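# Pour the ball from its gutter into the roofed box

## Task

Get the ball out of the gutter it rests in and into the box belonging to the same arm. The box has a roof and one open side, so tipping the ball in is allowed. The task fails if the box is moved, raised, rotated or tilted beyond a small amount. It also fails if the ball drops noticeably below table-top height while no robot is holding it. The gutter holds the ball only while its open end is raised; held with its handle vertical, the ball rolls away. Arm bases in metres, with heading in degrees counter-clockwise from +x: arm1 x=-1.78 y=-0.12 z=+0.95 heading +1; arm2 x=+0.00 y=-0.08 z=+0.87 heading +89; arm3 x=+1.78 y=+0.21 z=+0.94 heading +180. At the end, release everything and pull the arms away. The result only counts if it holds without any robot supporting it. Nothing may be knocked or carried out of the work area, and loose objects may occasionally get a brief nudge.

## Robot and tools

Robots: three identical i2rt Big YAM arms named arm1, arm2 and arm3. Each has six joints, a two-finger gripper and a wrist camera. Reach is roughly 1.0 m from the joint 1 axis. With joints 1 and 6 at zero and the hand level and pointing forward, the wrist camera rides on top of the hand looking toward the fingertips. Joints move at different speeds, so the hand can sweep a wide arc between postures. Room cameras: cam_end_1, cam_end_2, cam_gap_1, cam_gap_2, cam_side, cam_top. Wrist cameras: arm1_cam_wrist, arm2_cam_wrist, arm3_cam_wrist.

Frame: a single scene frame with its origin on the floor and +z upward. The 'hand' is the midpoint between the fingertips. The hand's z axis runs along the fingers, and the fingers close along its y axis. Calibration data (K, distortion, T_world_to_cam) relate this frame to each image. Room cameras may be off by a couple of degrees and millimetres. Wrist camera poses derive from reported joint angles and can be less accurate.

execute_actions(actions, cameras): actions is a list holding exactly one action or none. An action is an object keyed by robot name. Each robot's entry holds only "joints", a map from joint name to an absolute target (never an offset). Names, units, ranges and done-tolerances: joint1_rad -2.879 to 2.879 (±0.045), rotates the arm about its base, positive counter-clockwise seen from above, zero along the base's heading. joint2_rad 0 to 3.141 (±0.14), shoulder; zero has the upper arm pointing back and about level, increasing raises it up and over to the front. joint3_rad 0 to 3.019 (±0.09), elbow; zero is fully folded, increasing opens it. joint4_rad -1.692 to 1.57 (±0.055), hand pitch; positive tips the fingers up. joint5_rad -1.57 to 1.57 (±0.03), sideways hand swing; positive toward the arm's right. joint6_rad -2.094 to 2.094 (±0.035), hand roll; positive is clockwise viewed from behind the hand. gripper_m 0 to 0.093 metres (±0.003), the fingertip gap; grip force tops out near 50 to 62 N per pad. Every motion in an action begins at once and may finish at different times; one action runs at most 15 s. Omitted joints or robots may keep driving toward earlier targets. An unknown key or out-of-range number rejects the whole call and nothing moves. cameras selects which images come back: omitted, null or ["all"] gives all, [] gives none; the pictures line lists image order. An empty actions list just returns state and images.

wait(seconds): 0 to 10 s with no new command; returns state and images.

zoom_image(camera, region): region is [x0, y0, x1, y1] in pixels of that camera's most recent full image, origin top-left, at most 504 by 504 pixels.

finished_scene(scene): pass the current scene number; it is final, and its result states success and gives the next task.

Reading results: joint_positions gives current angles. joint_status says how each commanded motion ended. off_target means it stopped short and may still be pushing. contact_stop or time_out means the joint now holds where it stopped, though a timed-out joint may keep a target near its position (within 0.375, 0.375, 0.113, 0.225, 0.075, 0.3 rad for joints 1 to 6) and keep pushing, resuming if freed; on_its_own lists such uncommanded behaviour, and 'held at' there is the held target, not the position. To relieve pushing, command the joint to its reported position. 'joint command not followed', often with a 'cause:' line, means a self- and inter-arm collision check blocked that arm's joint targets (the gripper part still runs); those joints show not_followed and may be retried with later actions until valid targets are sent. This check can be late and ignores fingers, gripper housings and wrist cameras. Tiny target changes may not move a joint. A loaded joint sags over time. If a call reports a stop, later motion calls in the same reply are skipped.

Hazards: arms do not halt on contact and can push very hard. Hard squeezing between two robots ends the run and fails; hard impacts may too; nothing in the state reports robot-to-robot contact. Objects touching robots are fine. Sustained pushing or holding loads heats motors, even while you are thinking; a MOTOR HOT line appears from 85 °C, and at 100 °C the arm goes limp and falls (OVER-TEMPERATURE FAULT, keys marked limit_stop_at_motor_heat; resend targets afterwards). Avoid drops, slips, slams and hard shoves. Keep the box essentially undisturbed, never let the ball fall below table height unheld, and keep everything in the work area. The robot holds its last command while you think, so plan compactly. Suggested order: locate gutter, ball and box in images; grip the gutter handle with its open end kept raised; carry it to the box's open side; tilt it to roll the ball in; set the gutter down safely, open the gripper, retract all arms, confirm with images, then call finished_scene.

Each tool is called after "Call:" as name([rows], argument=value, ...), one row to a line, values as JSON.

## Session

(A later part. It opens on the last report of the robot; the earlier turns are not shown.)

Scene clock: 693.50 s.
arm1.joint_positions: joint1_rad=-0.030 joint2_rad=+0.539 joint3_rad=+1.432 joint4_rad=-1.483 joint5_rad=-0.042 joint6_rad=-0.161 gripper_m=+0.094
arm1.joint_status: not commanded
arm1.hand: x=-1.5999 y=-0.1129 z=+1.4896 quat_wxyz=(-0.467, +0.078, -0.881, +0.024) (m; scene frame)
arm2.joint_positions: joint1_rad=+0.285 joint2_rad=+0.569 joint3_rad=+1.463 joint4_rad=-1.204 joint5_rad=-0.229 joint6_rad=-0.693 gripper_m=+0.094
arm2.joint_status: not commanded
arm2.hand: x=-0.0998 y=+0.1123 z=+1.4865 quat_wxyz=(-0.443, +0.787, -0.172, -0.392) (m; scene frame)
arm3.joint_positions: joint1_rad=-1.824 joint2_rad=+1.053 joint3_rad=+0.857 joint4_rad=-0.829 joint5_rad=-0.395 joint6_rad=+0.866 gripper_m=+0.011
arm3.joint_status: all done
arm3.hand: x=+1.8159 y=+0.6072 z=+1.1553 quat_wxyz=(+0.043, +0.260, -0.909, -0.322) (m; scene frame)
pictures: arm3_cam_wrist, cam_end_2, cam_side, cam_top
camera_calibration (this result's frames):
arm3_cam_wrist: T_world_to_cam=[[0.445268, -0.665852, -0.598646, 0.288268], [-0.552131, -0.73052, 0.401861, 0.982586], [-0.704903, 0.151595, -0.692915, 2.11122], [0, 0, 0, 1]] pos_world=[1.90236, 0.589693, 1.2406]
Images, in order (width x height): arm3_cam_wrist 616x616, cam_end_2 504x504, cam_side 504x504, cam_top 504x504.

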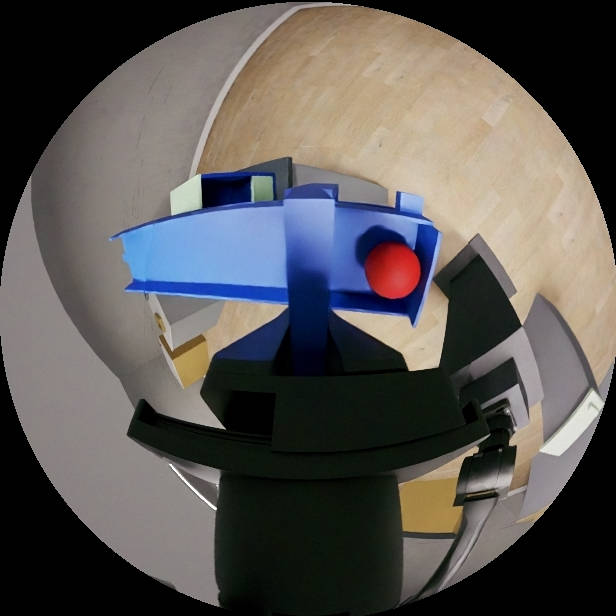

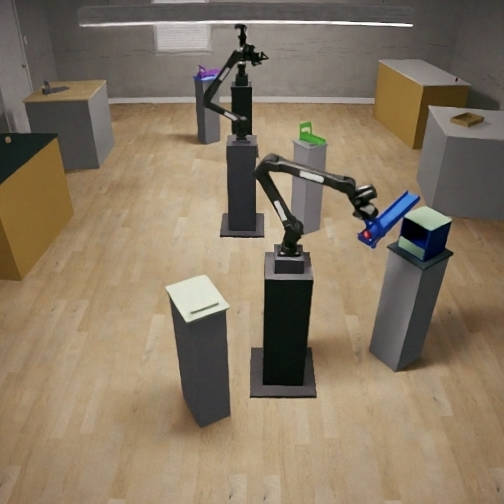

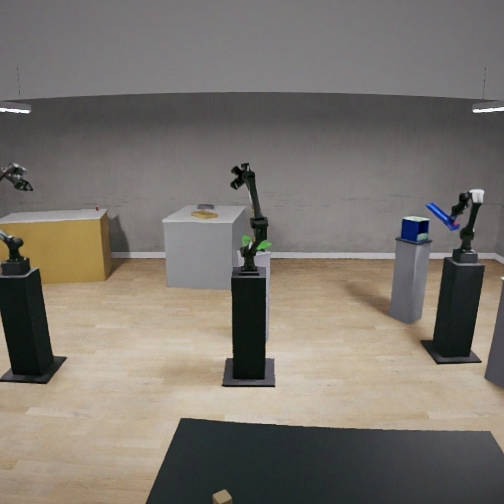

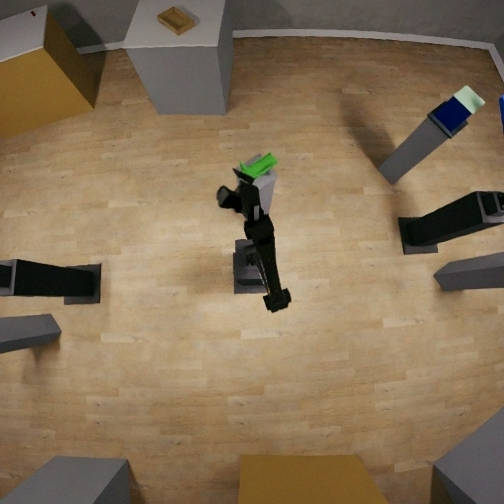

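Call:
zoom_image(camera="arm3_cam_wrist", region=[150, 140, 310, 240])

Call:
zoom_image(camera="cam_end_2", region=[340, 160, 470, 290])

Region (150, 140, 310, 240) of arm3_cam_wrist's 616x616 image, scaled by 3.150, with more detail than that image has; it fills the top 315 rows of this view, and the rest is white.

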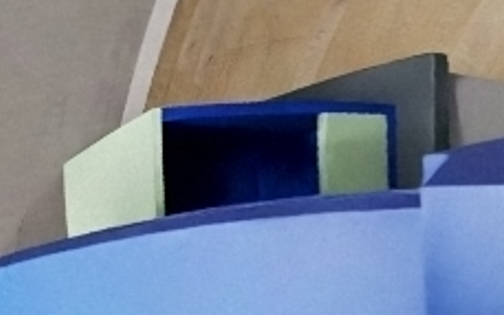

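Region (340, 160, 470, 290) of cam_end_2's 504x504 image, scaled by 3.877, with more detail than that image has.

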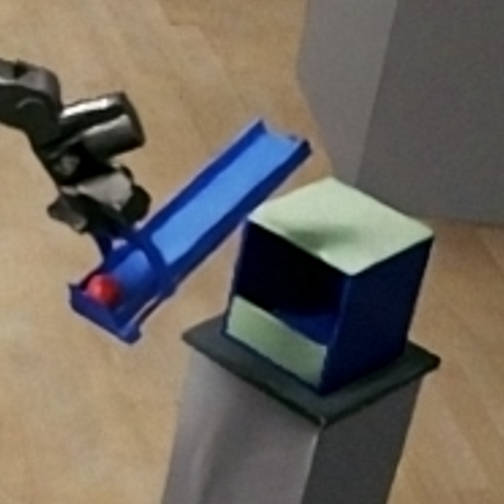

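Call:
execute_actions([
  {"arm3":{"joints":{"joint1_rad":-1.903,"joint2_rad":1.385,"joint4_rad":-0.85,"joint5_rad":-0.245,"joint6_rad":0.66}}},
], cameras=["arm3_cam_wrist","cam_end_2","cam_side"])

Scene clock: 814.73 s.
arm1.joint_positions: joint1_rad=-0.030 joint2_rad=+0.539 joint3_rad=+1.432 joint4_rad=-1.483 joint5_rad=-0.042 joint6_rad=-0.161 gripper_m=+0.094
arm1.joint_status: not commanded
arm1.hand: x=-1.5999 y=-0.1129 z=+1.4896 quat_wxyz=(-0.467, +0.078, -0.881, +0.024) (m; scene frame)
arm2.joint_positions: joint1_rad=+0.285 joint2_rad=+0.569 joint3_rad=+1.463 joint4_rad=-1.204 joint5_rad=-0.229 joint6_rad=-0.693 gripper_m=+0.094
arm2.joint_status: not commanded
arm2.hand: x=-0.0998 y=+0.1123 z=+1.4865 quat_wxyz=(-0.443, +0.787, -0.172, -0.392) (m; scene frame)
arm3.joint_positions: joint1_rad=-1.899 joint2_rad=+1.403 joint3_rad=+0.844 joint4_rad=-0.847 joint5_rad=-0.244 joint6_rad=+0.668 gripper_m=+0.011
arm3.joint_status: all done
arm3.hand: x=+1.8689 y=+0.5952 z=+1.0105 quat_wxyz=(+0.050, +0.287, -0.947, -0.136) (m; scene frame)
pictures: arm3_cam_wrist, cam_end_2, cam_side
camera_calibration (this result's frames):
arm3_cam_wrist: T_world_to_cam=[[0.528154, -0.803023, -0.276056, -0.229243], [-0.572101, -0.576745, 0.583151, 0.823926], [-0.627498, -0.150062, -0.764021, 2.15678], [0, 0, 0, 1]] pos_world=[1.94582, 0.614758, 1.10407]
Images, in order (width x height): arm3_cam_wrist 616x616, cam_end_2 504x504, cam_side 504x504.

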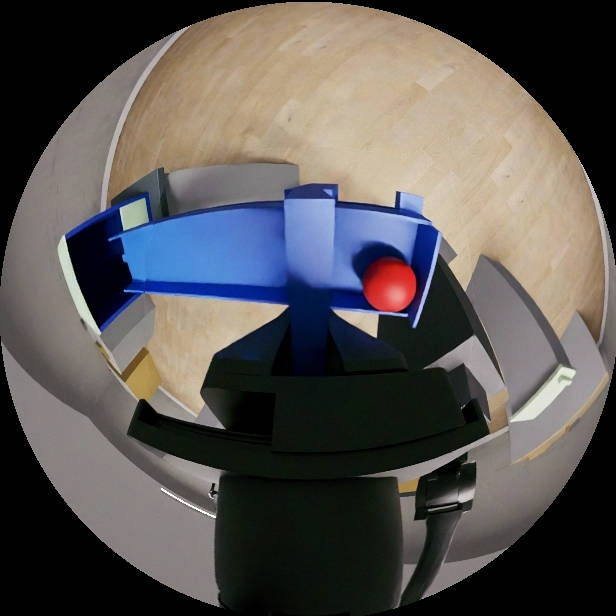

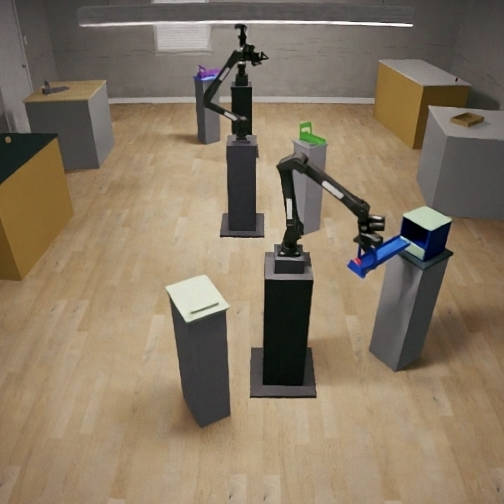

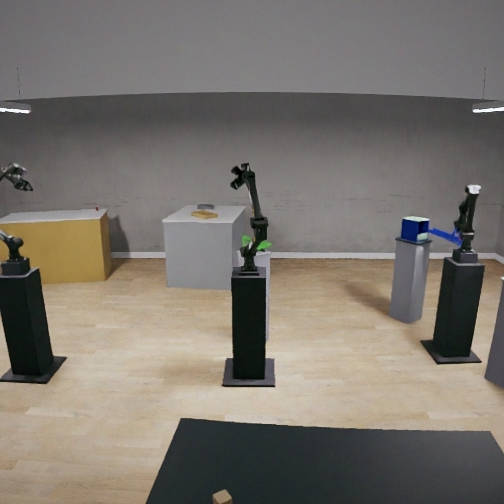

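Call:
zoom_image(camera="arm3_cam_wrist", region=[40, 150, 220, 350])

Call:
zoom_image(camera="cam_end_2", region=[340, 190, 460, 290])

Call:
zoom_image(camera="cam_side", region=[390, 200, 490, 260])

Region (40, 150, 220, 350) of arm3_cam_wrist's 616x616 image, scaled by 2.520, with more detail than that image has; it fills the left 454 columns of this view, and the rest is white.

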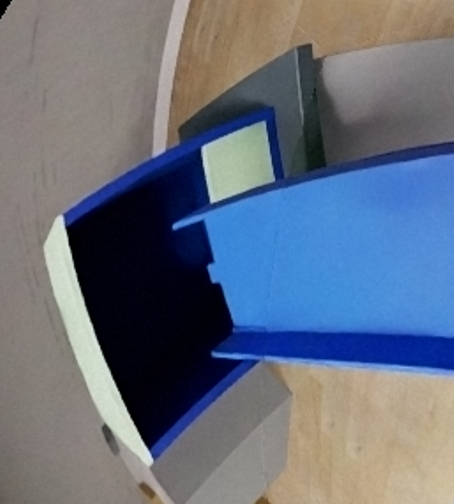

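Region (340, 190, 460, 290) of cam_end_2's 504x504 image, scaled by 4.200, with more detail than that image has.

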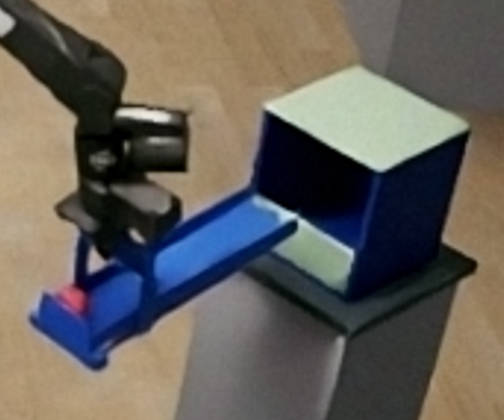

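Region (390, 200, 490, 260) of cam_side's 504x504 image, scaled by 5.040, with more detail than that image has; it fills the top 302 rows of this view, and the rest is white.

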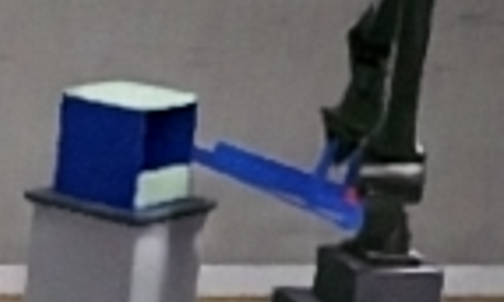

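Call:
execute_actions([
  {"arm3":{"joints":{"joint1_rad":-1.807,"joint2_rad":1.431,"joint3_rad":1.0,"joint4_rad":-0.885,"joint5_rad":-0.212,"joint6_rad":0.75}}},
], cameras=["arm3_cam_wrist","cam_end_2","cam_side"])

Scene clock: 897.27 s.
arm1.joint_positions: joint1_rad=-0.030 joint2_rad=+0.539 joint3_rad=+1.432 joint4_rad=-1.483 joint5_rad=-0.042 joint6_rad=-0.161 gripper_m=+0.094
arm1.joint_status: not commanded
arm1.hand: x=-1.5999 y=-0.1129 z=+1.4896 quat_wxyz=(-0.467, +0.078, -0.881, +0.024) (m; scene frame)
arm2.joint_positions: joint1_rad=+0.285 joint2_rad=+0.569 joint3_rad=+1.463 joint4_rad=-1.204 joint5_rad=-0.229 joint6_rad=-0.693 gripper_m=+0.094
arm2.joint_status: not commanded
arm2.hand: x=-0.0998 y=+0.1123 z=+1.4865 quat_wxyz=(-0.443, +0.787, -0.172, -0.392) (m; scene frame)
arm3.joint_positions: joint1_rad=-1.809 joint2_rad=+1.432 joint3_rad=+0.949 joint4_rad=-0.884 joint5_rad=-0.210 joint6_rad=+0.743 gripper_m=+0.011
arm3.joint_status: all done
arm3.hand: x=+1.8481 y=+0.6346 z=+1.0359 quat_wxyz=(+0.036, +0.295, -0.945, -0.140) (m; scene frame)
pictures: arm3_cam_wrist, cam_end_2, cam_side
camera_calibration (this result's frames):
arm3_cam_wrist: T_world_to_cam=[[0.545946, -0.791465, -0.27482, -0.221112], [-0.579274, -0.593568, 0.558676, 0.869203], [-0.605296, -0.145811, -0.782532, 2.14447], [0, 0, 0, 1]] pos_world=[1.92226, 0.653615, 1.13175]
Images, in order (width x height): arm3_cam_wrist 616x616, cam_end_2 504x504, cam_side 504x504.

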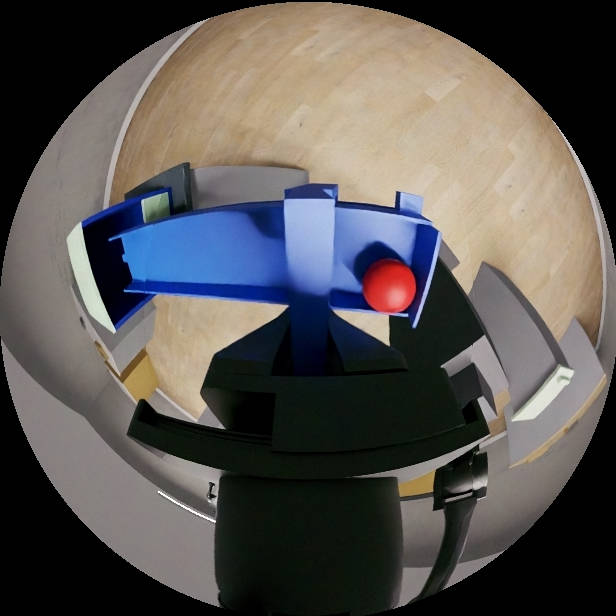

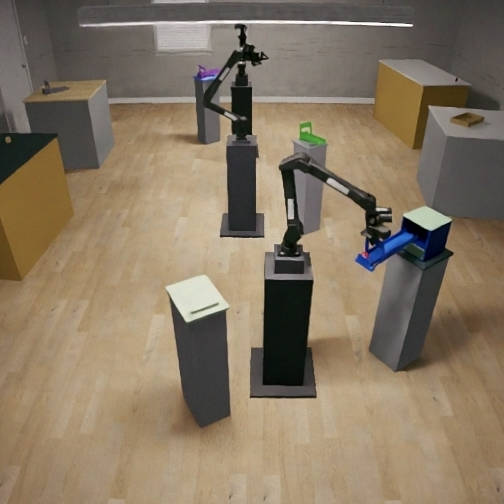

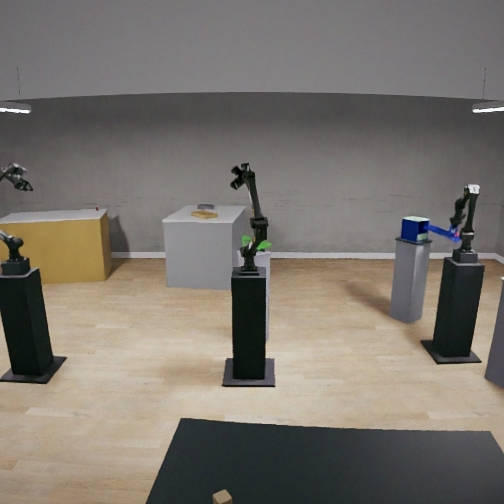

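Call:
zoom_image(camera="arm3_cam_wrist", region=[40, 150, 220, 350])

Call:
zoom_image(camera="cam_end_2", region=[350, 190, 470, 290])

Call:
zoom_image(camera="cam_side", region=[390, 200, 490, 260])

Region (40, 150, 220, 350) of arm3_cam_wrist's 616x616 image, scaled by 2.520, with more detail than that image has; it fills the left 454 columns of this view, and the rest is white.

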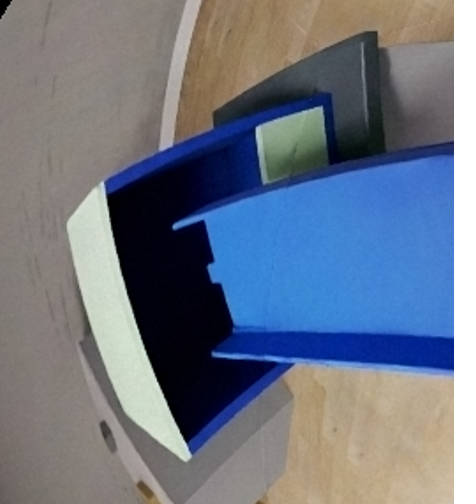

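Region (350, 190, 470, 290) of cam_end_2's 504x504 image, scaled by 4.200, with more detail than that image has.

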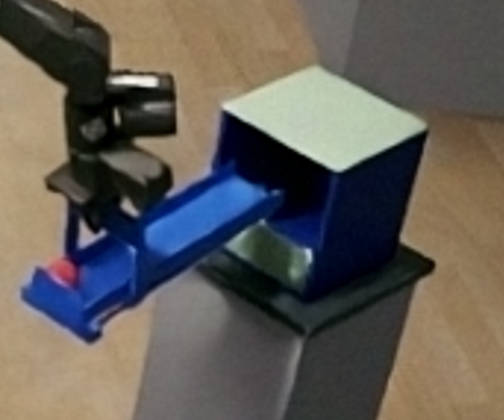

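Region (390, 200, 490, 260) of cam_side's 504x504 image, scaled by 5.040, with more detail than that image has; it fills the top 302 rows of this view, and the rest is white.

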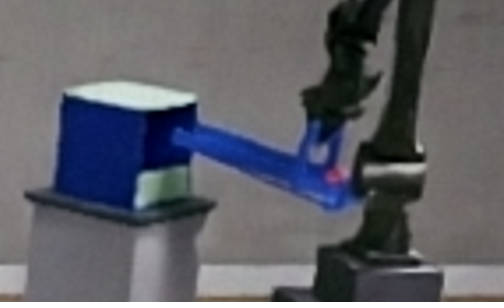

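Call:
execute_actions([
  {"arm3":{"joints":{"joint1_rad":-1.69,"joint2_rad":1.565,"joint3_rad":1.172,"joint4_rad":-0.94,"joint5_rad":-0.165,"joint6_rad":0.865}}},
], cameras=["arm3_cam_wrist","cam_end_2","cam_side"])

Scene clock: 977.70 s.
arm1.joint_positions: joint1_rad=-0.030 joint2_rad=+0.539 joint3_rad=+1.432 joint4_rad=-1.483 joint5_rad=-0.042 joint6_rad=-0.161 gripper_m=+0.094
arm1.joint_status: not commanded
arm1.hand: x=-1.5999 y=-0.1129 z=+1.4896 quat_wxyz=(-0.467, +0.078, -0.881, +0.024) (m; scene frame)
arm2.joint_positions: joint1_rad=+0.285 joint2_rad=+0.569 joint3_rad=+1.463 joint4_rad=-1.204 joint5_rad=-0.229 joint6_rad=-0.693 gripper_m=+0.094
arm2.joint_status: not commanded
arm2.hand: x=-0.0998 y=+0.1123 z=+1.4865 quat_wxyz=(-0.443, +0.787, -0.172, -0.392) (m; scene frame)
arm3.joint_positions: joint1_rad=-1.686 joint2_rad=+1.572 joint3_rad=+1.111 joint4_rad=-0.936 joint5_rad=-0.163 joint6_rad=+0.858 gripper_m=+0.011
arm3.joint_status: all done
arm3.hand: x=+1.8100 y=+0.6888 z=+1.0347 quat_wxyz=(+0.038, +0.296, -0.948, -0.112) (m; scene frame)
pictures: arm3_cam_wrist, cam_end_2, cam_side
camera_calibration (this result's frames):
arm3_cam_wrist: T_world_to_cam=[[0.55171, -0.80363, -0.223148, -0.213255], [-0.585807, -0.563826, 0.582177, 0.846966], [-0.593672, -0.190471, -0.781841, 2.13735], [0, 0, 0, 1]] pos_world=[1.8827, 0.713268, 1.1304]
Images, in order (width x height): arm3_cam_wrist 616x616, cam_end_2 504x504, cam_side 504x504.

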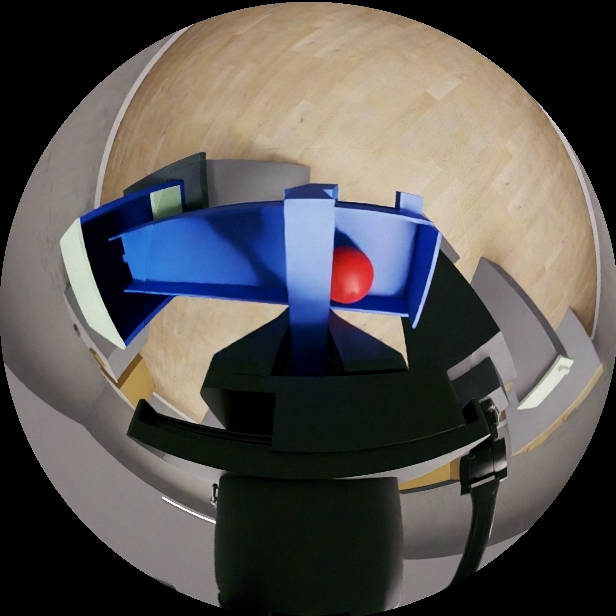

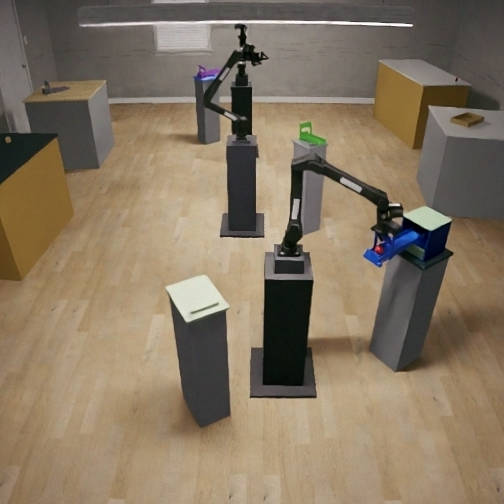

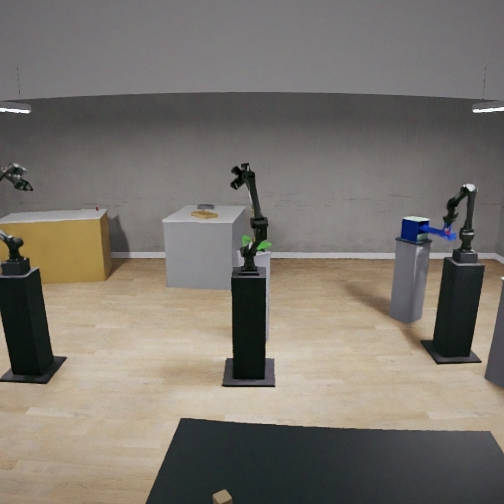

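Call:
execute_actions(actions=[], cameras=["arm3_cam_wrist","cam_end_2","cam_side"])

Scene clock: 1020.17 s.
arm1.joint_positions: joint1_rad=-0.030 joint2_rad=+0.539 joint3_rad=+1.432 joint4_rad=-1.483 joint5_rad=-0.042 joint6_rad=-0.161 gripper_m=+0.094
arm1.joint_status: not commanded
arm1.hand: x=-1.5999 y=-0.1129 z=+1.4896 quat_wxyz=(-0.467, +0.078, -0.881, +0.024) (m; scene frame)
arm2.joint_positions: joint1_rad=+0.285 joint2_rad=+0.569 joint3_rad=+1.463 joint4_rad=-1.204 joint5_rad=-0.229 joint6_rad=-0.693 gripper_m=+0.094
arm2.joint_status: not commanded
arm2.hand: x=-0.0998 y=+0.1123 z=+1.4865 quat_wxyz=(-0.443, +0.787, -0.172, -0.392) (m; scene frame)
arm3.joint_positions: joint1_rad=-1.686 joint2_rad=+1.572 joint3_rad=+1.111 joint4_rad=-0.936 joint5_rad=-0.163 joint6_rad=+0.858 gripper_m=+0.011
arm3.joint_status: all done
arm3.hand: x=+1.8100 y=+0.6888 z=+1.0347 quat_wxyz=(+0.038, +0.296, -0.948, -0.112) (m; scene frame)
pictures: arm3_cam_wrist, cam_end_2, cam_side
camera_calibration (this result's frames):
arm3_cam_wrist: T_world_to_cam=[[0.551426, -0.803893, -0.222904, -0.212855], [-0.586228, -0.563513, 0.582056, 0.847678], [-0.59352, -0.190288, -0.782, 2.13715], [0, 0, 0, 1]] pos_world=[1.88275, 0.713239, 1.13041]
Images, in order (width x height): arm3_cam_wrist 616x616, cam_end_2 504x504, cam_side 504x504.

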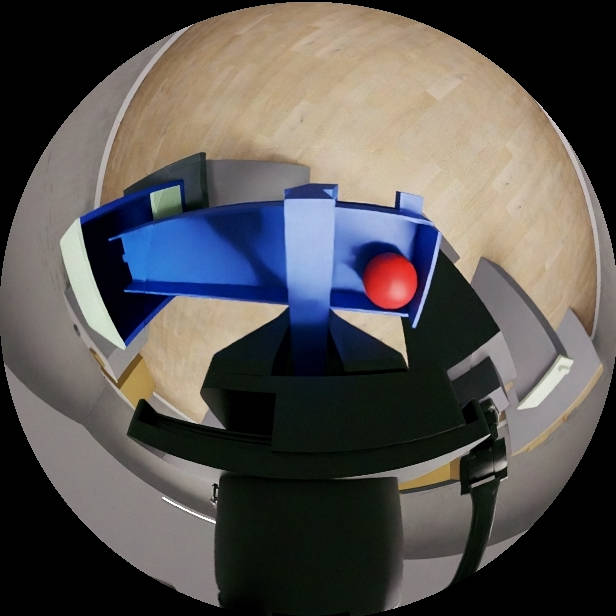

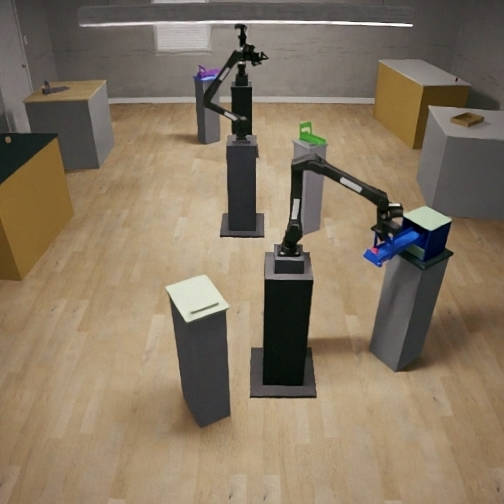

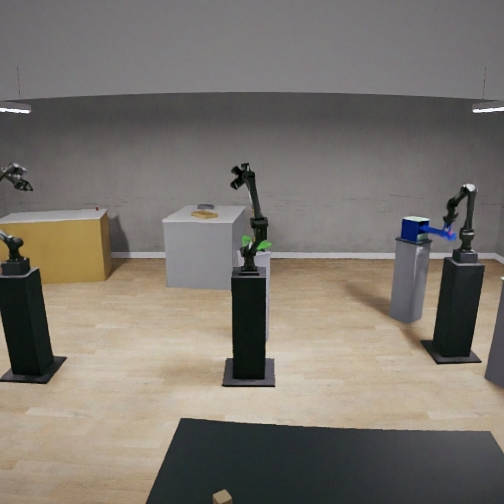

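Call:
execute_actions([
  {"arm3":{"joints":{"joint1_rad":-1.670,"joint2_rad":1.586,"joint3_rad":1.228,"joint4_rad":-1.022,"joint5_rad":-0.118,"joint6_rad":0.872}}},
], cameras=["arm3_cam_wrist","cam_end_2"])

Scene clock: 1070.30 s.
arm1.joint_positions: joint1_rad=-0.030 joint2_rad=+0.539 joint3_rad=+1.432 joint4_rad=-1.483 joint5_rad=-0.042 joint6_rad=-0.161 gripper_m=+0.094
arm1.joint_status: not commanded
arm1.hand: x=-1.5999 y=-0.1129 z=+1.4896 quat_wxyz=(-0.467, +0.078, -0.881, +0.024) (m; scene frame)
arm2.joint_positions: joint1_rad=+0.285 joint2_rad=+0.569 joint3_rad=+1.463 joint4_rad=-1.204 joint5_rad=-0.229 joint6_rad=-0.693 gripper_m=+0.094
arm2.joint_status: not commanded
arm2.hand: x=-0.0998 y=+0.1123 z=+1.4865 quat_wxyz=(-0.443, +0.787, -0.172, -0.392) (m; scene frame)
arm3.joint_positions: joint1_rad=-1.685 joint2_rad=+1.578 joint3_rad=+1.164 joint4_rad=-1.016 joint5_rad=-0.120 joint6_rad=+0.865 gripper_m=+0.011
arm3.joint_status: all done
arm3.hand: x=+1.8172 y=+0.6902 z=+1.0482 quat_wxyz=(+0.025, +0.291, -0.952, -0.088) (m; scene frame)
pictures: arm3_cam_wrist, cam_end_2
camera_calibration (this result's frames):
arm3_cam_wrist: T_world_to_cam=[[0.548658, -0.818262, -0.171527, -0.251588], [-0.614714, -0.533883, 0.580599, 0.877585], [-0.566658, -0.21311, -0.795916, 2.13378], [0, 0, 0, 1]] pos_world=[1.88662, 0.717394, 1.14563]
Images, in order (width x height): arm3_cam_wrist 616x616, cam_end_2 504x504.

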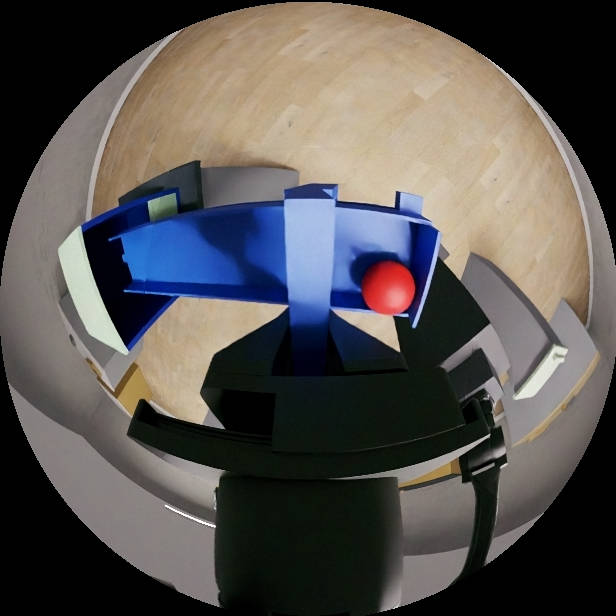

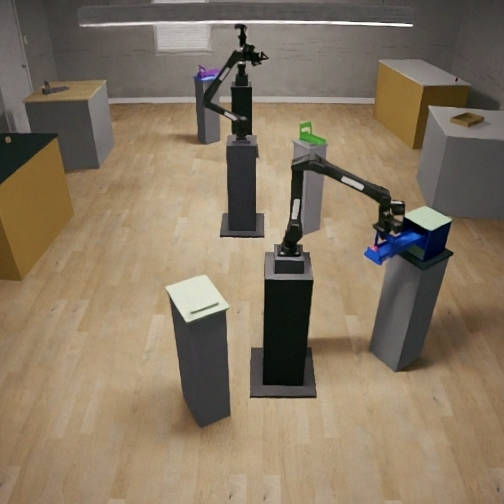

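Call:
execute_actions([
  {"arm3":{"joints":{"joint1_rad":-1.652,"joint2_rad":1.602,"joint3_rad":1.286,"joint4_rad":-1.105,"joint5_rad":-0.080,"joint6_rad":0.884}}},
], cameras=["arm3_cam_wrist","cam_end_2"])

Scene clock: 1096.10 s.
arm1.joint_positions: joint1_rad=-0.030 joint2_rad=+0.539 joint3_rad=+1.432 joint4_rad=-1.483 joint5_rad=-0.042 joint6_rad=-0.161 gripper_m=+0.094
arm1.joint_status: not commanded
arm1.hand: x=-1.5999 y=-0.1129 z=+1.4896 quat_wxyz=(-0.467, +0.078, -0.881, +0.024) (m; scene frame)
arm2.joint_positions: joint1_rad=+0.285 joint2_rad=+0.569 joint3_rad=+1.463 joint4_rad=-1.204 joint5_rad=-0.229 joint6_rad=-0.693 gripper_m=+0.094
arm2.joint_status: not commanded
arm2.hand: x=-0.0998 y=+0.1123 z=+1.4865 quat_wxyz=(-0.443, +0.787, -0.172, -0.392) (m; scene frame)
arm3.joint_positions: joint1_rad=-1.663 joint2_rad=+1.595 joint3_rad=+1.220 joint4_rad=-1.098 joint5_rad=-0.082 joint6_rad=+0.877 gripper_m=+0.011
arm3.joint_status: all done
arm3.hand: x=+1.8132 y=+0.6919 z=+1.0587 quat_wxyz=(+0.018, +0.295, -0.954, -0.061) (m; scene frame)
pictures: arm3_cam_wrist, cam_end_2
camera_calibration (this result's frames):
arm3_cam_wrist: T_world_to_cam=[[0.557838, -0.821987, -0.114693, -0.320409], [-0.629784, -0.509243, 0.586553, 0.873944], [-0.540546, -0.254969, -0.801749, 2.12808], [0, 0, 0, 1]] pos_world=[1.87946, 0.724273, 1.15682]
Images, in order (width x height): arm3_cam_wrist 616x616, cam_end_2 504x504.

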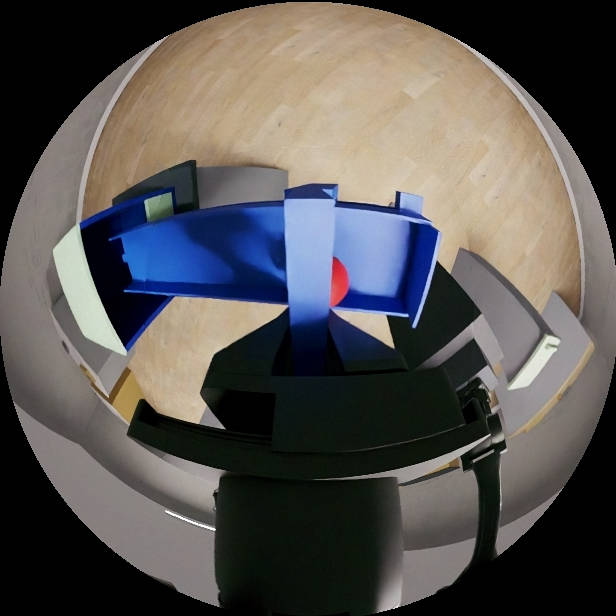

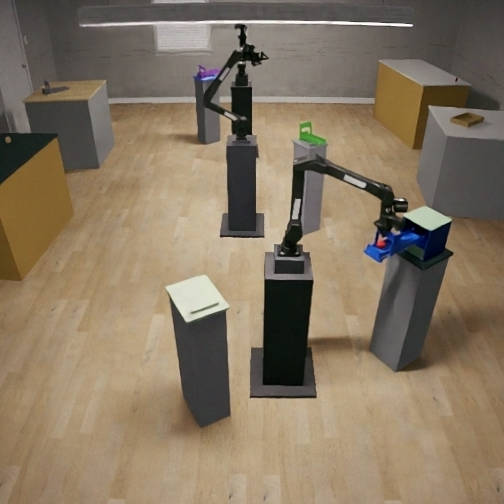

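Call:
execute_actions(actions=[], cameras=["arm3_cam_wrist","cam_end_2"])

Scene clock: 1102.37 s.
arm1.joint_positions: joint1_rad=-0.030 joint2_rad=+0.539 joint3_rad=+1.432 joint4_rad=-1.483 joint5_rad=-0.042 joint6_rad=-0.161 gripper_m=+0.094
arm1.joint_status: not commanded
arm1.hand: x=-1.5999 y=-0.1129 z=+1.4896 quat_wxyz=(-0.467, +0.078, -0.881, +0.024) (m; scene frame)
arm2.joint_positions: joint1_rad=+0.285 joint2_rad=+0.569 joint3_rad=+1.463 joint4_rad=-1.204 joint5_rad=-0.229 joint6_rad=-0.693 gripper_m=+0.094
arm2.joint_status: not commanded
arm2.hand: x=-0.0998 y=+0.1123 z=+1.4865 quat_wxyz=(-0.443, +0.787, -0.172, -0.392) (m; scene frame)
arm3.joint_positions: joint1_rad=-1.663 joint2_rad=+1.595 joint3_rad=+1.220 joint4_rad=-1.100 joint5_rad=-0.080 joint6_rad=+0.878 gripper_m=+0.011
arm3.joint_status: all done
arm3.hand: x=+1.8136 y=+0.6914 z=+1.0587 quat_wxyz=(+0.017, +0.294, -0.954, -0.059) (m; scene frame)
pictures: arm3_cam_wrist, cam_end_2
camera_calibration (this result's frames):
arm3_cam_wrist: T_world_to_cam=[[0.557254, -0.822782, -0.111791, -0.322484], [-0.631457, -0.507346, 0.586397, 0.875839], [-0.539194, -0.256181, -0.802272, 2.12702], [0, 0, 0, 1]] pos_world=[1.87964, 0.723922, 1.15681]
Images, in order (width x height): arm3_cam_wrist 616x616, cam_end_2 504x504.

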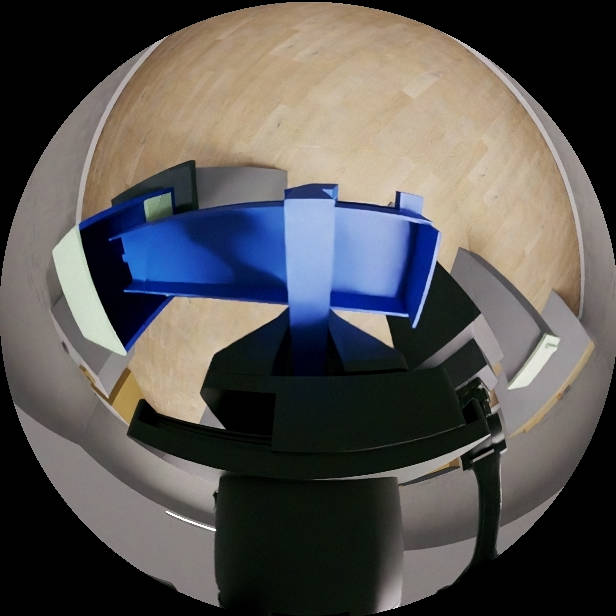

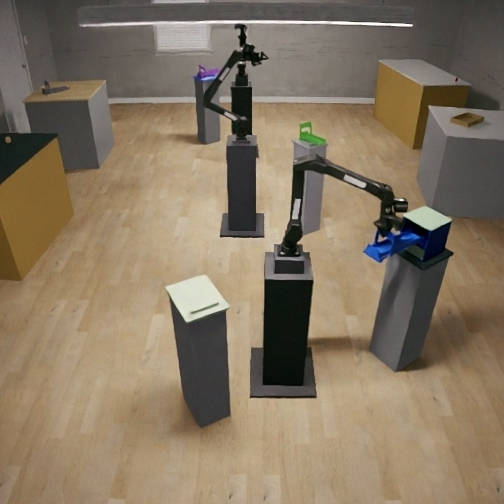

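Call:
zoom_image(camera="arm3_cam_wrist", region=[40, 170, 220, 370])

Call:
zoom_image(camera="cam_end_2", region=[350, 190, 470, 290])

Region (40, 170, 220, 370) of arm3_cam_wrist's 616x616 image, scaled by 2.520, with more detail than that image has; it fills the left 454 columns of this view, and the rest is white.

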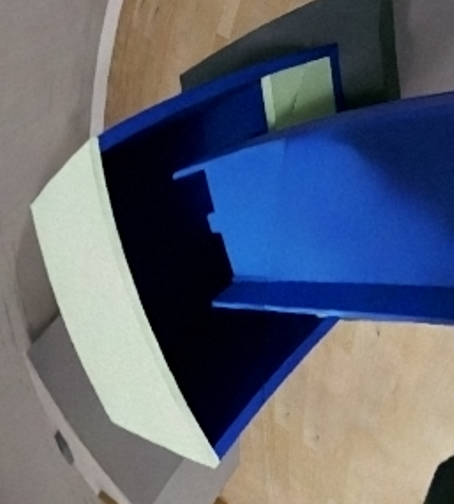

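Region (350, 190, 470, 290) of cam_end_2's 504x504 image, scaled by 4.200, with more detail than that image has.

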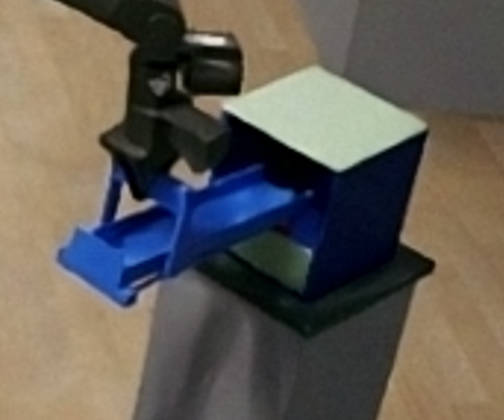

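Call:
execute_actions([
  {"arm3":{"joints":{"joint1_rad":-1.712,"joint2_rad":1.542,"joint3_rad":1.165,"joint6_rad":0.830}}},
], cameras=["arm3_cam_wrist","cam_end_2"])

Scene clock: 1138.97 s.
arm1.joint_positions: joint1_rad=-0.030 joint2_rad=+0.539 joint3_rad=+1.432 joint4_rad=-1.483 joint5_rad=-0.042 joint6_rad=-0.161 gripper_m=+0.094
arm1.joint_status: not commanded
arm1.hand: x=-1.5999 y=-0.1129 z=+1.4896 quat_wxyz=(-0.467, +0.078, -0.881, +0.024) (m; scene frame)
arm2.joint_positions: joint1_rad=+0.285 joint2_rad=+0.569 joint3_rad=+1.463 joint4_rad=-1.204 joint5_rad=-0.229 joint6_rad=-0.693 gripper_m=+0.094
arm2.joint_status: not commanded
arm2.hand: x=-0.0998 y=+0.1123 z=+1.4865 quat_wxyz=(-0.443, +0.787, -0.172, -0.392) (m; scene frame)
arm3.joint_positions: joint1_rad=-1.706 joint2_rad=+1.565 joint3_rad=+1.168 joint4_rad=-1.101 joint5_rad=-0.080 joint6_rad=+0.838 gripper_m=+0.011
arm3.joint_status: all done
arm3.hand: x=+1.8314 y=+0.6693 z=+1.0526 quat_wxyz=(+0.019, +0.292, -0.955, -0.049) (m; scene frame)
pictures: arm3_cam_wrist, cam_end_2
camera_calibration (this result's frames):
arm3_cam_wrist: T_world_to_cam=[[0.55361, -0.827428, -0.0942291, -0.359967], [-0.634187, -0.492221, 0.59626, 0.86398], [-0.539744, -0.270337, -0.797242, 2.13126], [0, 0, 0, 1]] pos_world=[1.89754, 0.703579, 1.15005]
Images, in order (width x height): arm3_cam_wrist 616x616, cam_end_2 504x504.

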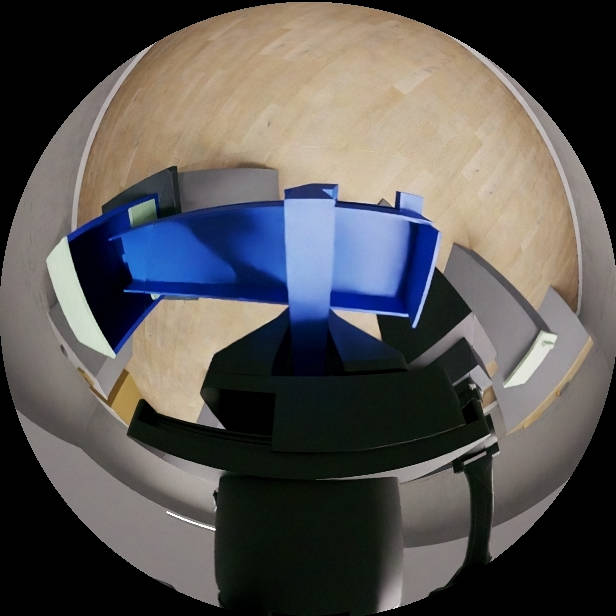

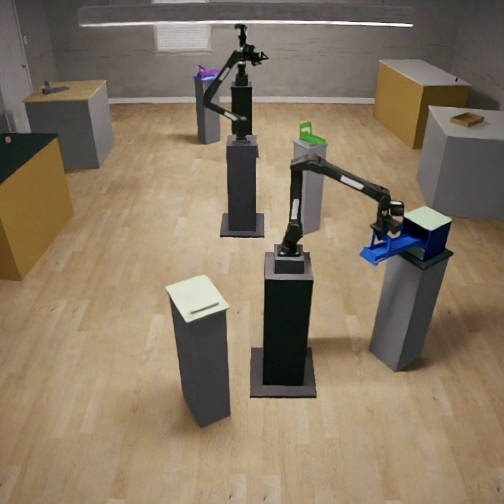

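Call:
execute_actions([
  {"arm3":{"joints":{"joint1_rad":-1.750,"joint2_rad":1.480,"joint3_rad":1.135,"joint4_rad":-1.075,"joint6_rad":0.790}}},
], cameras=["arm3_cam_wrist","cam_end_2"])

Scene clock: 1154.57 s.
arm1.joint_positions: joint1_rad=-0.030 joint2_rad=+0.539 joint3_rad=+1.432 joint4_rad=-1.483 joint5_rad=-0.042 joint6_rad=-0.161 gripper_m=+0.094
arm1.joint_status: not commanded
arm1.hand: x=-1.5999 y=-0.1129 z=+1.4896 quat_wxyz=(-0.467, +0.078, -0.881, +0.024) (m; scene frame)
arm2.joint_positions: joint1_rad=+0.285 joint2_rad=+0.569 joint3_rad=+1.463 joint4_rad=-1.204 joint5_rad=-0.229 joint6_rad=-0.693 gripper_m=+0.094
arm2.joint_status: not commanded
arm2.hand: x=-0.0998 y=+0.1123 z=+1.4865 quat_wxyz=(-0.443, +0.787, -0.172, -0.392) (m; scene frame)
arm3.joint_positions: joint1_rad=-1.742 joint2_rad=+1.498 joint3_rad=+1.136 joint4_rad=-1.089 joint5_rad=-0.080 joint6_rad=+0.798 gripper_m=+0.011
arm3.joint_status: all done
arm3.hand: x=+1.8460 y=+0.6583 z=+1.0697 quat_wxyz=(+0.007, +0.295, -0.953, -0.071) (m; scene frame)
pictures: arm3_cam_wrist, cam_end_2
camera_calibration (this result's frames):
arm3_cam_wrist: T_world_to_cam=[[0.558245, -0.819712, -0.128199, -0.352902], [-0.639003, -0.523341, 0.563728, 0.92175], [-0.529187, -0.232779, -0.815951, 2.12563], [0, 0, 0, 1]] pos_world=[1.91086, 0.687912, 1.16955]
Images, in order (width x height): arm3_cam_wrist 616x616, cam_end_2 504x504.

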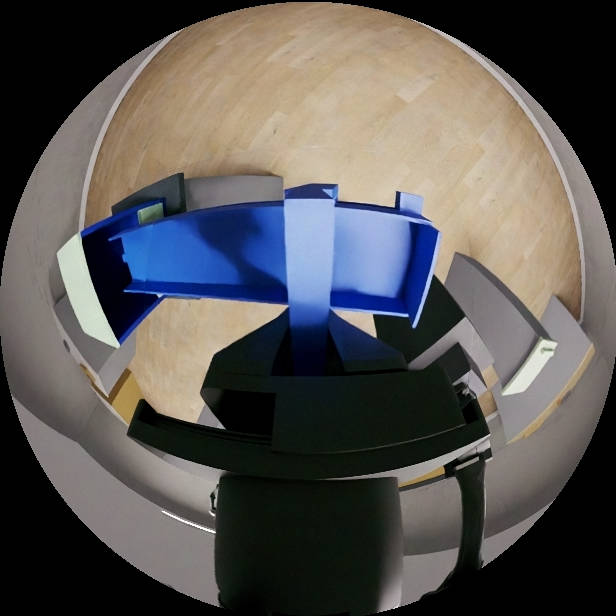

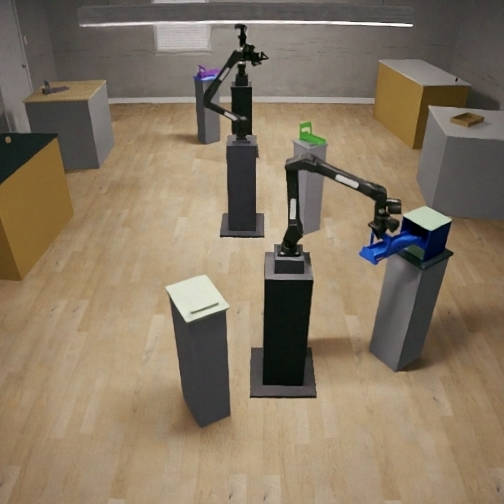

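Call:
execute_actions([
  {"arm3":{"joints":{"joint1_rad":-1.790,"joint2_rad":1.428,"joint3_rad":1.080,"joint6_rad":0.750}}},
], cameras=["arm3_cam_wrist","cam_end_2"])

Scene clock: 1166.40 s.
arm1.joint_positions: joint1_rad=-0.030 joint2_rad=+0.539 joint3_rad=+1.432 joint4_rad=-1.483 joint5_rad=-0.042 joint6_rad=-0.161 gripper_m=+0.094
arm1.joint_status: not commanded
arm1.hand: x=-1.5999 y=-0.1129 z=+1.4896 quat_wxyz=(-0.467, +0.078, -0.881, +0.024) (m; scene frame)
arm2.joint_positions: joint1_rad=+0.285 joint2_rad=+0.569 joint3_rad=+1.463 joint4_rad=-1.204 joint5_rad=-0.229 joint6_rad=-0.693 gripper_m=+0.094
arm2.joint_status: not commanded
arm2.hand: x=-0.0998 y=+0.1123 z=+1.4865 quat_wxyz=(-0.443, +0.787, -0.172, -0.392) (m; scene frame)
arm3.joint_positions: joint1_rad=-1.783 joint2_rad=+1.452 joint3_rad=+1.082 joint4_rad=-1.084 joint5_rad=-0.080 joint6_rad=+0.758 gripper_m=+0.011
arm3.joint_status: all done
arm3.hand: x=+1.8599 y=+0.6364 z=+1.0681 quat_wxyz=(+0.005, +0.294, -0.953, -0.070) (m; scene frame)
pictures: arm3_cam_wrist, cam_end_2
camera_calibration (this result's frames):
arm3_cam_wrist: T_world_to_cam=[[0.558186, -0.820252, -0.124958, -0.381822], [-0.642055, -0.522404, 0.561123, 0.927917], [-0.525541, -0.232981, -0.818246, 2.12234], [0, 0, 0, 1]] pos_world=[1.92428, 0.666022, 1.16821]
Images, in order (width x height): arm3_cam_wrist 616x616, cam_end_2 504x504.

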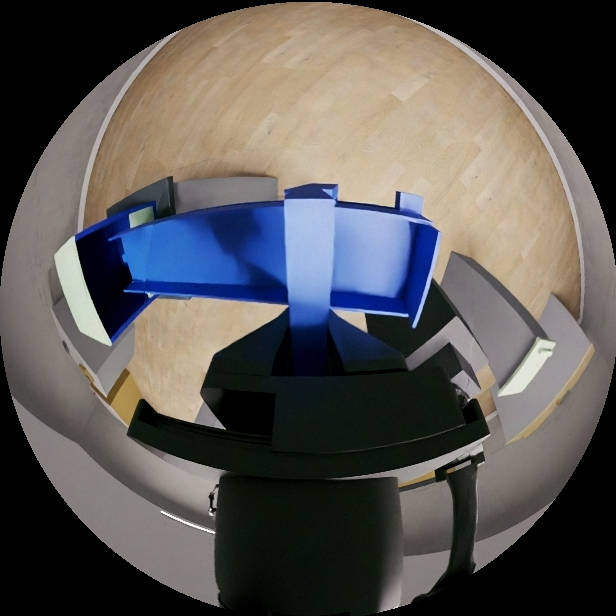

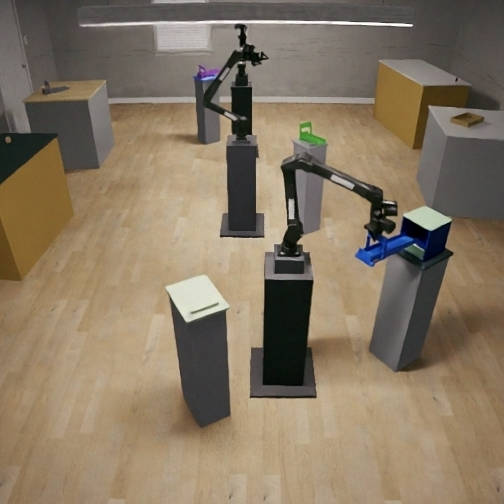

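Call:
execute_actions([
  {"arm3":{"joints":{"joint1_rad":-1.83,"joint2_rad":1.30,"joint3_rad":0.96,"joint4_rad":-1.06,"joint6_rad":0.70}}},
], cameras=["cam_end_2"])

Scene clock: 1192.30 s.
arm1.joint_positions: joint1_rad=-0.030 joint2_rad=+0.539 joint3_rad=+1.432 joint4_rad=-1.483 joint5_rad=-0.042 joint6_rad=-0.161 gripper_m=+0.094
arm1.joint_status: not commanded
arm1.hand: x=-1.5999 y=-0.1129 z=+1.4896 quat_wxyz=(-0.467, +0.078, -0.881, +0.024) (m; scene frame)
arm2.joint_positions: joint1_rad=+0.285 joint2_rad=+0.569 joint3_rad=+1.463 joint4_rad=-1.204 joint5_rad=-0.229 joint6_rad=-0.693 gripper_m=+0.094
arm2.joint_status: not commanded
arm2.hand: x=-0.0998 y=+0.1123 z=+1.4865 quat_wxyz=(-0.443, +0.787, -0.172, -0.392) (m; scene frame)
arm3.joint_positions: joint1_rad=-1.822 joint2_rad=+1.311 joint3_rad=+0.961 joint4_rad=-1.068 joint5_rad=-0.080 joint6_rad=+0.708 gripper_m=+0.011
arm3.joint_status: all done
arm3.hand: x=+1.8654 y=+0.5914 z=+1.0760 quat_wxyz=(-0.008, +0.300, -0.950, -0.086) (m; scene frame)
pictures: cam_end_2
Images, in order (width x height): cam_end_2 504x504.

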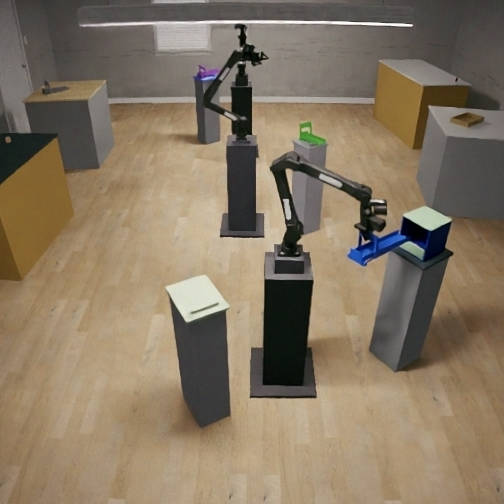

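Call:
execute_actions([
  {"arm3":{"joints":{"joint2_rad":0.90,"joint3_rad":0.76,"joint4_rad":-1.10,"joint5_rad":-0.15,"joint6_rad":-0.126}}},
], cameras=["cam_end_2","arm3_cam_wrist"])

Scene clock: 1212.53 s.
arm1.joint_positions: joint1_rad=-0.030 joint2_rad=+0.539 joint3_rad=+1.432 joint4_rad=-1.483 joint5_rad=-0.042 joint6_rad=-0.161 gripper_m=+0.094
arm1.joint_status: not commanded
arm1.hand: x=-1.5999 y=-0.1129 z=+1.4896 quat_wxyz=(-0.467, +0.078, -0.881, +0.024) (m; scene frame)
arm2.joint_positions: joint1_rad=+0.285 joint2_rad=+0.569 joint3_rad=+1.463 joint4_rad=-1.204 joint5_rad=-0.229 joint6_rad=-0.693 gripper_m=+0.094
arm2.joint_status: not commanded
arm2.hand: x=-0.0998 y=+0.1123 z=+1.4865 quat_wxyz=(-0.443, +0.787, -0.172, -0.392) (m; scene frame)
arm3.joint_positions: joint1_rad=-1.822 joint2_rad=+0.896 joint3_rad=+0.758 joint4_rad=-1.101 joint5_rad=-0.145 joint6_rad=-0.120 gripper_m=+0.011
arm3.joint_status: all done
arm3.hand: x=+1.8315 y=+0.5069 z=+1.1204 quat_wxyz=(-0.097, +0.655, -0.734, -0.151) (m; scene frame)
pictures: arm3_cam_wrist, cam_end_2
camera_calibration (this result's frames):
arm3_cam_wrist: T_world_to_cam=[[0.991054, -0.1033, -0.084508, -1.66712], [-0.0757606, -0.956716, 0.28099, 0.309581], [-0.109876, -0.272074, -0.955983, 1.53298], [0, 0, 0, 1]] pos_world=[1.8441, 0.541051, 1.23762]
Images, in order (width x height): arm3_cam_wrist 616x616, cam_end_2 504x504.

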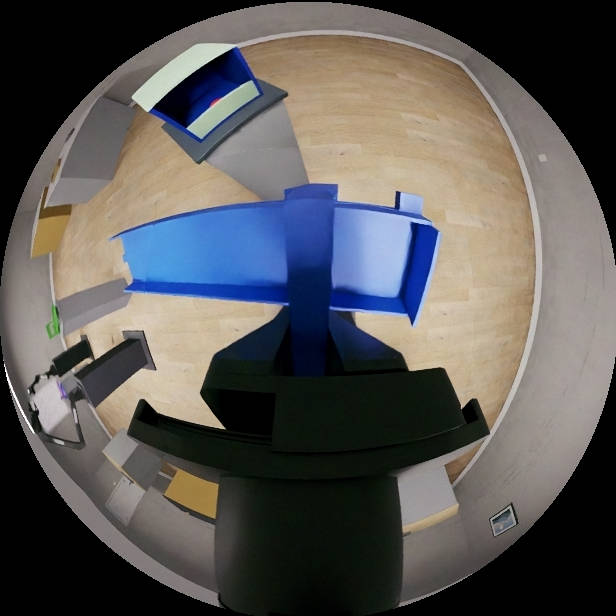

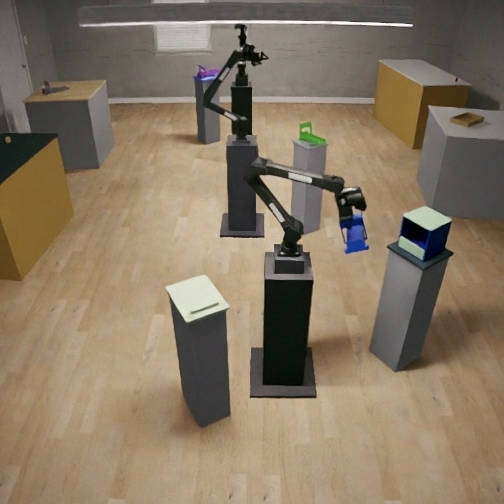

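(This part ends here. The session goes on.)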